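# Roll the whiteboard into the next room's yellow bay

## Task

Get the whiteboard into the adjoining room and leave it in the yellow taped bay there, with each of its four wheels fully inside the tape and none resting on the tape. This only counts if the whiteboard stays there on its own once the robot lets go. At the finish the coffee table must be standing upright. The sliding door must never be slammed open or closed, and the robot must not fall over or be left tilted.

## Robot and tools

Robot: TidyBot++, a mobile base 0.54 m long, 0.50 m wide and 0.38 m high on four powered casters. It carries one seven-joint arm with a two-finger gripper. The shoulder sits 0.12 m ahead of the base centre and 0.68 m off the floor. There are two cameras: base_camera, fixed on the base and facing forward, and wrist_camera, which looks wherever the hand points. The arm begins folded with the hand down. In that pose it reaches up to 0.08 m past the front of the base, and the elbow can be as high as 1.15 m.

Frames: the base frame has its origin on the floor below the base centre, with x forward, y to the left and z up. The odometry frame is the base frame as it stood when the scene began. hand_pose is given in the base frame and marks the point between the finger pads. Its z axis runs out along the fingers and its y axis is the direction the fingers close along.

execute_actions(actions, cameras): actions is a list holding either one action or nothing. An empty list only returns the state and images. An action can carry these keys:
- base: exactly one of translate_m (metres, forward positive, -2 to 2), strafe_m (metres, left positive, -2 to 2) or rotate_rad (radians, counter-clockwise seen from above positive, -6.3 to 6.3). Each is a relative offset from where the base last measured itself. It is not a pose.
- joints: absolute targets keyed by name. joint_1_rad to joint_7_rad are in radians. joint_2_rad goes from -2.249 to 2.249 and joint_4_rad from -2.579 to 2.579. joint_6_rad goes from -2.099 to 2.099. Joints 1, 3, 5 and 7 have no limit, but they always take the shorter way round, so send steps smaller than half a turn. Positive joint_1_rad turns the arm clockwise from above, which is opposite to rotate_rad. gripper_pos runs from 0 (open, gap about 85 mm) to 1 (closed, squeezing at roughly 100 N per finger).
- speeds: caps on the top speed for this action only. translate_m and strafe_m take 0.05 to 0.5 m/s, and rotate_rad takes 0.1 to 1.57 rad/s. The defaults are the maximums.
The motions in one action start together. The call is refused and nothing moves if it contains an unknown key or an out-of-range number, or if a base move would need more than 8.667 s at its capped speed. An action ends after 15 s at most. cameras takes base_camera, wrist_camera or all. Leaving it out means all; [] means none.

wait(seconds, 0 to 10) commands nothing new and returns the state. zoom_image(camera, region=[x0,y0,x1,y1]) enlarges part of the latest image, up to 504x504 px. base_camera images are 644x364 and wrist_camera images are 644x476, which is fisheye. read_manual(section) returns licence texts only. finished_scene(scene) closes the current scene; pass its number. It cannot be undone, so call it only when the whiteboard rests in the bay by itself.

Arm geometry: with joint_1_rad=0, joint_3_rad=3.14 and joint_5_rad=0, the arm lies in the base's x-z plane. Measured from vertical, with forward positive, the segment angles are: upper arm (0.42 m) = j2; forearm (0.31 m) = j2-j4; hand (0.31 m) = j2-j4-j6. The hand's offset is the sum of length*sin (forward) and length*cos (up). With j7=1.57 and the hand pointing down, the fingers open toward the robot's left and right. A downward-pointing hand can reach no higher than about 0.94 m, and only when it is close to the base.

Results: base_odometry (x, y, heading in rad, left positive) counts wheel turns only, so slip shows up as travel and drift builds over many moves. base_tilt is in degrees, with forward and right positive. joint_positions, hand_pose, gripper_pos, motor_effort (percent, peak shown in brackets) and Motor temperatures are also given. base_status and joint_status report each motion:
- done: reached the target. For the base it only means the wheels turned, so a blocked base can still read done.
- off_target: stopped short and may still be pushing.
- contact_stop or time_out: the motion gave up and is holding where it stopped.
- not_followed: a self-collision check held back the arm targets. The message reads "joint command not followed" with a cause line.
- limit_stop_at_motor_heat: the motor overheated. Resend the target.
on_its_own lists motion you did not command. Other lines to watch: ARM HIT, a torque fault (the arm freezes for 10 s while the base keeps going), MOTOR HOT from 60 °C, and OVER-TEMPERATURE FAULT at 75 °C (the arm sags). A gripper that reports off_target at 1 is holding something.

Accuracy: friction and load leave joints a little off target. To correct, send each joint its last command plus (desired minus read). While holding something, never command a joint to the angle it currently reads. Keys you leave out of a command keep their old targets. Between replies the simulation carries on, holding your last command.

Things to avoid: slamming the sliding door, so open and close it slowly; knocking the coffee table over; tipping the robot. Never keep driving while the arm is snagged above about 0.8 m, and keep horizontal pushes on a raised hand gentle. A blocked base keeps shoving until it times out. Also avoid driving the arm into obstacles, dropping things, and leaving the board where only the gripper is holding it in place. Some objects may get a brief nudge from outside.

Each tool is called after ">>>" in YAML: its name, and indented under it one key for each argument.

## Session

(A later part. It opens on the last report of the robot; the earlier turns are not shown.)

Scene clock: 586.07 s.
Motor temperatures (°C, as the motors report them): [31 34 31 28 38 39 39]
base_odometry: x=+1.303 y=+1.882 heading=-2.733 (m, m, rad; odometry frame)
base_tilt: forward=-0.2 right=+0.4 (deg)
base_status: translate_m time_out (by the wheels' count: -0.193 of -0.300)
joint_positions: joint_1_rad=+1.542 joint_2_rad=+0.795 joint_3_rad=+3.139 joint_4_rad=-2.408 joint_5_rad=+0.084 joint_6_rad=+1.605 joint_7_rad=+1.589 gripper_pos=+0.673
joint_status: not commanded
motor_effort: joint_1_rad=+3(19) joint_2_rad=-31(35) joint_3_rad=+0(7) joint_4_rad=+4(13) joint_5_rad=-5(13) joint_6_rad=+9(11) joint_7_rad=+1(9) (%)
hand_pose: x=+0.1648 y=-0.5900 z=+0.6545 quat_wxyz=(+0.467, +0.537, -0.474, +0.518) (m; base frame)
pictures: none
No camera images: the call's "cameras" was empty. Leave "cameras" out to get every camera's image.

>>> execute_actions:
  actions:
    - {"base":{"translate_m":0.05},"joints":{"gripper_pos":0}}
  cameras: []

>>> execute_actions:
  actions:
    - {"base":{"strafe_m":0.2}}
  cameras: []

>>> execute_actions:
  actions:
    - {"joints":{"joint_1_rad":1.0,"joint_2_rad":-0.385,"joint_4_rad":-2.52,"joint_6_rad":-0.3}}

Scene clock: 596.13 s.
Motor temperatures (°C, as the motors report them): [31 34 31 28 38 39 39]
base_odometry: x=+1.257 y=+1.862 heading=-2.732 (m, m, rad; odometry frame)
base_tilt: forward=-0.2 right=+0.4 (deg)
base_status: done
joint_positions: joint_1_rad=+1.566 joint_2_rad=+0.795 joint_3_rad=+3.152 joint_4_rad=-2.405 joint_5_rad=+0.045 joint_6_rad=+1.606 joint_7_rad=+1.586 gripper_pos=+0.000
joint_status: all done
motor_effort: joint_1_rad=+0(5) joint_2_rad=-30(32) joint_3_rad=-2(2) joint_4_rad=+4(7) joint_5_rad=+1(9) joint_6_rad=+8(9) joint_7_rad=+0(4) (%)
hand_pose: x=+0.1326 y=-0.5930 z=+0.6553 quat_wxyz=(+0.488, +0.521, -0.490, +0.500) (m; base frame)
pictures: none
No camera images: the call's "cameras" was empty. Leave "cameras" out to get every camera's image.

Scene clock: 597.77 s.
Motor temperatures (°C, as the motors report them): [31 34 31 28 38 39 39]
base_odometry: x=+1.336 y=+1.678 heading=-2.732 (m, m, rad; odometry frame)
base_tilt: forward=-0.2 right=+0.4 (deg)
base_status: done
joint_positions: joint_1_rad=+1.566 joint_2_rad=+0.795 joint_3_rad=+3.152 joint_4_rad=-2.405 joint_5_rad=+0.045 joint_6_rad=+1.606 joint_7_rad=+1.586 gripper_pos=+0.000
joint_status: not commanded
motor_effort: joint_1_rad=+0(1) joint_2_rad=-30(33) joint_3_rad=-1(2) joint_4_rad=+4(5) joint_5_rad=+0(0) joint_6_rad=+8(9) joint_7_rad=+0(1) (%)
hand_pose: x=+0.1324 y=-0.5931 z=+0.6551 quat_wxyz=(+0.489, +0.521, -0.490, +0.499) (m; base frame)
pictures: none
No camera images: the call's "cameras" was empty. Leave "cameras" out to get every camera's image.

Scene clock: 600.40 s.
Motor temperatures (°C, as the motors report them): [31 34 31 28 38 39 39]
base_odometry: x=+1.336 y=+1.678 heading=-2.732 (m, m, rad; odometry frame)
base_tilt: forward=-0.2 right=+0.3 (deg)
base_status: not commanded
joint_positions: joint_1_rad=+1.012 joint_2_rad=-0.372 joint_3_rad=+3.152 joint_4_rad=-2.506 joint_5_rad=+0.045 joint_6_rad=-0.266 joint_7_rad=+1.586 gripper_pos=+0.000
joint_status: all done
motor_effort: joint_1_rad=-1(1) joint_2_rad=-5(31) joint_3_rad=-1(2) joint_4_rad=+15(15) joint_5_rad=+1(0) joint_6_rad=+5(9) joint_7_rad=-1(1) (%)
hand_pose: x=+0.2856 y=-0.2770 z=+0.6764 quat_wxyz=(+0.190, +0.825, -0.435, +0.309) (m; base frame)
pictures: base_camera, wrist_camera
Images, in order (width x height): base_camera 644x364, wrist_camera 644x476.

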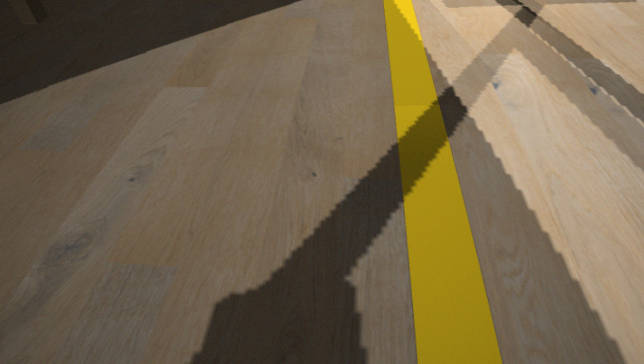

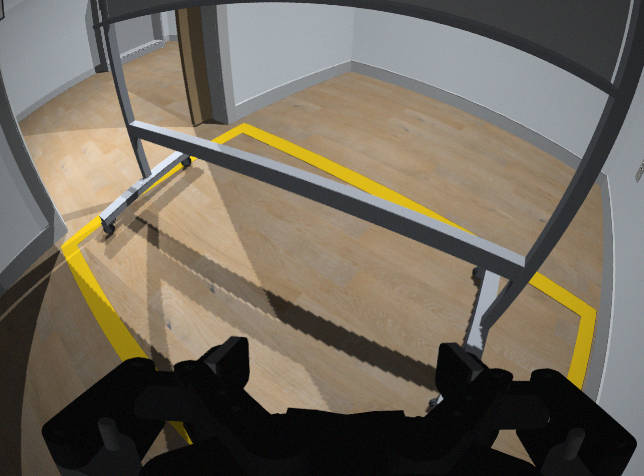

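>>> execute_actions:
  actions:
    - {"joints":{"joint_1_rad":1.56,"joint_2_rad":0.8,"joint_4_rad":-2.4,"joint_6_rad":1.63}}
  cameras: []

>>> execute_actions:
  actions:
    - {"base":{"strafe_m":-0.2},"speeds":{"strafe_m":0.15}}

Scene clock: 619.77 s.
Motor temperatures (°C, as the motors report them): [31 34 31 28 38 39 39]
base_odometry: x=+1.336 y=+1.678 heading=-2.732 (m, m, rad; odometry frame)
base_tilt: forward=-0.2 right=+0.4 (deg)
base_status: not commanded
joint_positions: joint_1_rad=+1.550 joint_2_rad=+0.787 joint_3_rad=+3.152 joint_4_rad=-2.415 joint_5_rad=+0.045 joint_6_rad=+1.594 joint_7_rad=+1.586 gripper_pos=+0.000
joint_status: all done
motor_effort: joint_1_rad=+0(1) joint_2_rad=-30(31) joint_3_rad=-2(2) joint_4_rad=+3(15) joint_5_rad=+1(0) joint_6_rad=+8(9) joint_7_rad=+0(1) (%)
hand_pose: x=+0.1420 y=-0.5895 z=+0.6533 quat_wxyz=(+0.481, +0.529, -0.489, +0.500) (m; base frame)
pictures: none
No camera images: the call's "cameras" was empty. Leave "cameras" out to get every camera's image.

Scene clock: 621.77 s.
Motor temperatures (°C, as the motors report them): [31 34 31 28 38 39 39]
base_odometry: x=+1.257 y=+1.862 heading=-2.733 (m, m, rad; odometry frame)
base_tilt: forward=-0.2 right=+0.4 (deg)
base_status: done
joint_positions: joint_1_rad=+1.550 joint_2_rad=+0.787 joint_3_rad=+3.152 joint_4_rad=-2.409 joint_5_rad=+0.044 joint_6_rad=+1.594 joint_7_rad=+1.586 gripper_pos=+0.000
joint_status: not commanded
motor_effort: joint_1_rad=+0(1) joint_2_rad=-30(31) joint_3_rad=-1(2) joint_4_rad=+3(5) joint_5_rad=+1(0) joint_6_rad=+8(8) joint_7_rad=-1(1) (%)
hand_pose: x=+0.1416 y=-0.5915 z=+0.6549 quat_wxyz=(+0.483, +0.527, -0.488, +0.501) (m; base frame)
pictures: base_camera, wrist_camera
Images, in order (width x height): base_camera 644x364, wrist_camera 644x476.

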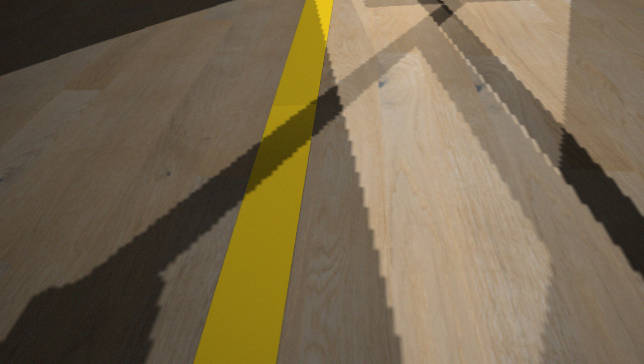

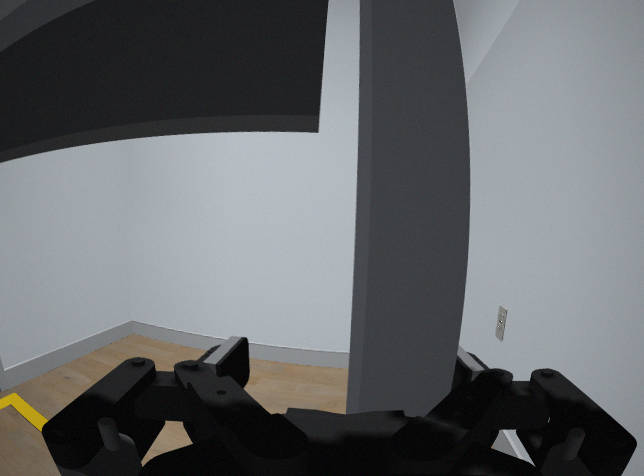

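>>> execute_actions:
  actions:
    - {"joints":{"joint_1_rad":1.6,"gripper_pos":1}}
  cameras: []

>>> execute_actions:
  actions:
    - {"joints":{"joint_1_rad":1.72}}
  cameras: []

>>> execute_actions:
  actions:
    - {"joints":{"joint_1_rad":1.84}}
  cameras: []

>>> execute_actions:
  actions:
    - {"joints":{"gripper_pos":0}}
  cameras: []

>>> execute_actions:
  actions:
    - {"base":{"strafe_m":0.22}}
  cameras: []

>>> execute_actions:
  actions:
    - {"joints":{"joint_1_rad":1.0,"joint_2_rad":-0.385,"joint_4_rad":-2.52,"joint_6_rad":-0.3}}

Scene clock: 644.10 s.
Motor temperatures (°C, as the motors report them): [31 34 31 28 38 39 39]
base_odometry: x=+1.257 y=+1.862 heading=-2.732 (m, m, rad; odometry frame)
base_tilt: forward=-0.2 right=+0.4 (deg)
base_status: not commanded
joint_positions: joint_1_rad=+1.587 joint_2_rad=+0.787 joint_3_rad=+3.150 joint_4_rad=-2.409 joint_5_rad=+0.049 joint_6_rad=+1.594 joint_7_rad=+1.586 gripper_pos=+0.649
joint_status: gripper_pos off_target (ended at +0.649, target +1.000); the others done
motor_effort: joint_1_rad=+2(6) joint_2_rad=-30(30) joint_3_rad=+1(4) joint_4_rad=+5(6) joint_5_rad=-6(8) joint_6_rad=+9(9) joint_7_rad=+3(3) (%)
hand_pose: x=+0.1227 y=-0.5919 z=+0.6549 quat_wxyz=(+0.490, +0.519, -0.496, +0.494) (m; base frame)
pictures: none
No camera images: the call's "cameras" was empty. Leave "cameras" out to get every camera's image.

Scene clock: 645.23 s.
Motor temperatures (°C, as the motors report them): [31 34 31 28 38 39 39]
base_odometry: x=+1.257 y=+1.862 heading=-2.732 (m, m, rad; odometry frame)
base_tilt: forward=-0.2 right=+0.4 (deg)
base_status: not commanded
joint_positions: joint_1_rad=+1.635 joint_2_rad=+0.788 joint_3_rad=+3.133 joint_4_rad=-2.409 joint_5_rad=+0.099 joint_6_rad=+1.594 joint_7_rad=+1.586 gripper_pos=+0.655
joint_status: joint_1_rad off_target (ended at +1.635, target +1.720)
motor_effort: joint_1_rad=+14(13) joint_2_rad=-31(31) joint_3_rad=+4(5) joint_4_rad=+6(6) joint_5_rad=-14(14) joint_6_rad=+11(12) joint_7_rad=-8(8) (%)
hand_pose: x=+0.1171 y=-0.5912 z=+0.6549 quat_wxyz=(+0.483, +0.519, -0.496, +0.501) (m; base frame)
pictures: none
No camera images: the call's "cameras" was empty. Leave "cameras" out to get every camera's image.

Scene clock: 646.53 s.
Motor temperatures (°C, as the motors report them): [31 34 31 28 38 39 39]
base_odometry: x=+1.257 y=+1.862 heading=-2.732 (m, m, rad; odometry frame)
base_tilt: forward=-0.2 right=+0.4 (deg)
base_status: not commanded
joint_positions: joint_1_rad=+1.750 joint_2_rad=+0.790 joint_3_rad=+3.115 joint_4_rad=-2.409 joint_5_rad=+0.154 joint_6_rad=+1.594 joint_7_rad=+1.600 gripper_pos=+0.655
joint_status: joint_1_rad off_target (ended at +1.750, target +1.840)
motor_effort: joint_1_rad=+15(22) joint_2_rad=-31(32) joint_3_rad=+5(8) joint_4_rad=+7(8) joint_5_rad=-17(21) joint_6_rad=+11(13) joint_7_rad=-8(10) (%)
hand_pose: x=+0.0739 y=-0.5882 z=+0.6547 quat_wxyz=(+0.494, +0.506, -0.509, +0.490) (m; base frame)
pictures: none
No camera images: the call's "cameras" was empty. Leave "cameras" out to get every camera's image.

Scene clock: 647.63 s.
Motor temperatures (°C, as the motors report them): [31 34 31 28 38 39 39]
base_odometry: x=+1.257 y=+1.862 heading=-2.732 (m, m, rad; odometry frame)
base_tilt: forward=-0.2 right=+0.4 (deg)
base_status: not commanded
joint_positions: joint_1_rad=+1.787 joint_2_rad=+0.791 joint_3_rad=+3.121 joint_4_rad=-2.408 joint_5_rad=+0.097 joint_6_rad=+1.594 joint_7_rad=+1.600 gripper_pos=+0.000
joint_status: all done
motor_effort: joint_1_rad=+8(17) joint_2_rad=-29(32) joint_3_rad=+3(7) joint_4_rad=+4(7) joint_5_rad=-6(18) joint_6_rad=+8(11) joint_7_rad=+0(8) (%)
hand_pose: x=+0.0323 y=-0.5851 z=+0.6542 quat_wxyz=(+0.519, +0.483, -0.531, +0.464) (m; base frame)
pictures: none
No camera images: the call's "cameras" was empty. Leave "cameras" out to get every camera's image.

Scene clock: 649.37 s.
Motor temperatures (°C, as the motors report them): [31 34 31 28 38 39 39]
base_odometry: x=+1.345 y=+1.660 heading=-2.733 (m, m, rad; odometry frame)
base_tilt: forward=-0.2 right=+0.4 (deg)
base_status: done
joint_positions: joint_1_rad=+1.841 joint_2_rad=+0.794 joint_3_rad=+3.156 joint_4_rad=-2.399 joint_5_rad=+0.042 joint_6_rad=+1.595 joint_7_rad=+1.600 gripper_pos=+0.000
joint_status: not commanded
on_its_own: joint_1_rad moved +0.054 to your old target +1.840
motor_effort: joint_1_rad=+0(11) joint_2_rad=-30(32) joint_3_rad=-1(5) joint_4_rad=+3(5) joint_5_rad=+0(8) joint_6_rad=+9(10) joint_7_rad=-1(1) (%)
hand_pose: x=-0.0319 y=-0.5756 z=+0.6538 quat_wxyz=(+0.556, +0.453, -0.555, +0.421) (m; base frame)
pictures: none
No camera images: the call's "cameras" was empty. Leave "cameras" out to get every camera's image.

Scene clock: 652.00 s.
Motor temperatures (°C, as the motors report them): [31 34 31 28 38 39 39]
base_odometry: x=+1.345 y=+1.660 heading=-2.733 (m, m, rad; odometry frame)
base_tilt: forward=-0.2 right=+0.3 (deg)
base_status: not commanded
joint_positions: joint_1_rad=+1.012 joint_2_rad=-0.372 joint_3_rad=+3.156 joint_4_rad=-2.506 joint_5_rad=+0.042 joint_6_rad=-0.266 joint_7_rad=+1.600 gripper_pos=+0.000
joint_status: all done
motor_effort: joint_1_rad=+0(1) joint_2_rad=-5(31) joint_3_rad=-1(2) joint_4_rad=+15(15) joint_5_rad=+1(1) joint_6_rad=+6(8) joint_7_rad=-1(0) (%)
hand_pose: x=+0.2850 y=-0.2773 z=+0.6763 quat_wxyz=(+0.191, +0.826, -0.431, +0.308) (m; base frame)
pictures: base_camera, wrist_camera
Images, in order (width x height): base_camera 644x364, wrist_camera 644x476.

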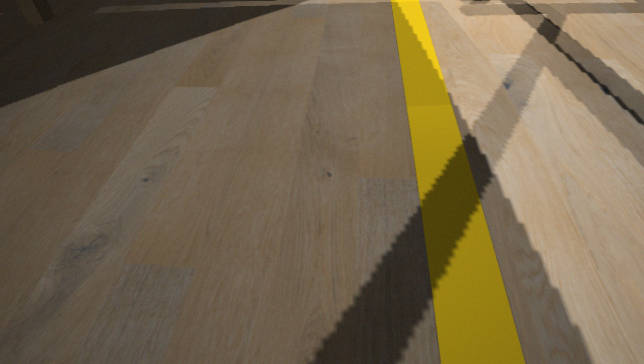

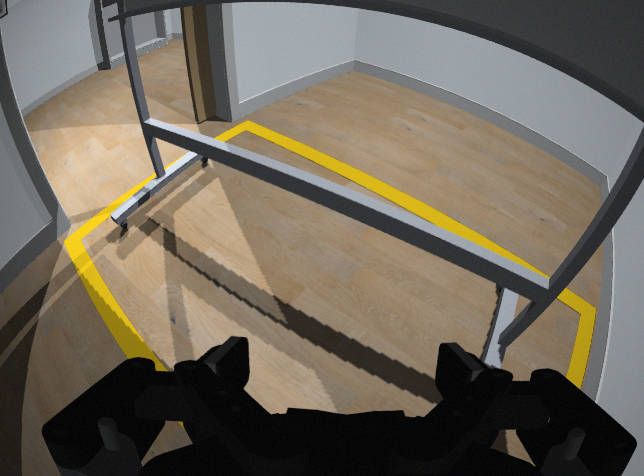

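>>> zoom_image:
  camera: "wrist_camera"
  region: [50, 120, 270, 270]

>>> execute_actions:
  actions:
    - {"joints":{"joint_1_rad":1.7,"joint_6_rad":-0.55}}
  cameras: ["wrist_camera"]

Region (50, 120, 270, 270) of wrist_camera's 644x476 image, scaled by 2.291; it fills the top 344 rows of this view, and the rest is white.

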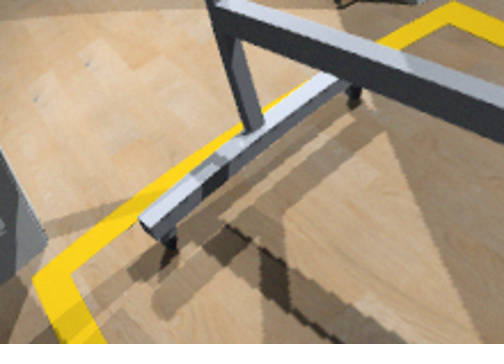

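Scene clock: 659.80 s.
Motor temperatures (°C, as the motors report them): [31 34 31 28 38 39 39]
base_odometry: x=+1.345 y=+1.660 heading=-2.733 (m, m, rad; odometry frame)
base_tilt: forward=-0.2 right=+0.3 (deg)
base_status: not commanded
joint_positions: joint_1_rad=+1.689 joint_2_rad=-0.372 joint_3_rad=+3.156 joint_4_rad=-2.506 joint_5_rad=+0.042 joint_6_rad=-0.512 joint_7_rad=+1.600 gripper_pos=+0.000
joint_status: all done
motor_effort: joint_1_rad=-1(1) joint_2_rad=-4(5) joint_3_rad=-1(0) joint_4_rad=+14(15) joint_5_rad=+1(1) joint_6_rad=+4(5) joint_7_rad=-1(1) (%)
hand_pose: x=+0.0799 y=-0.2581 z=+0.6321 quat_wxyz=(+0.194, +0.660, -0.710, +0.150) (m; base frame)
pictures: wrist_camera
Images, in order (width x height): wrist_camera 644x476.

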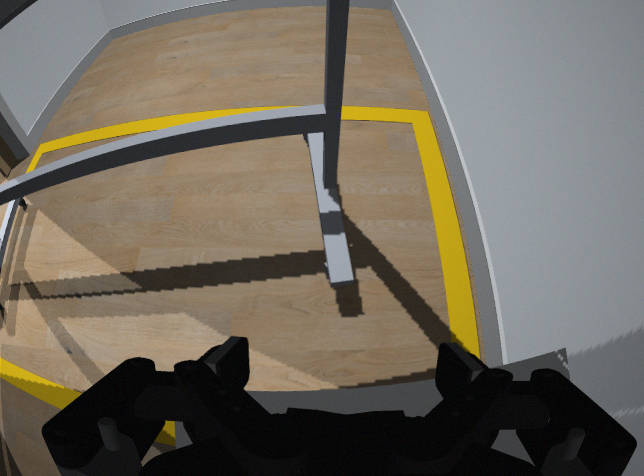

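>>> finished_scene:
  scene: 1

The scene is finished: the task was done.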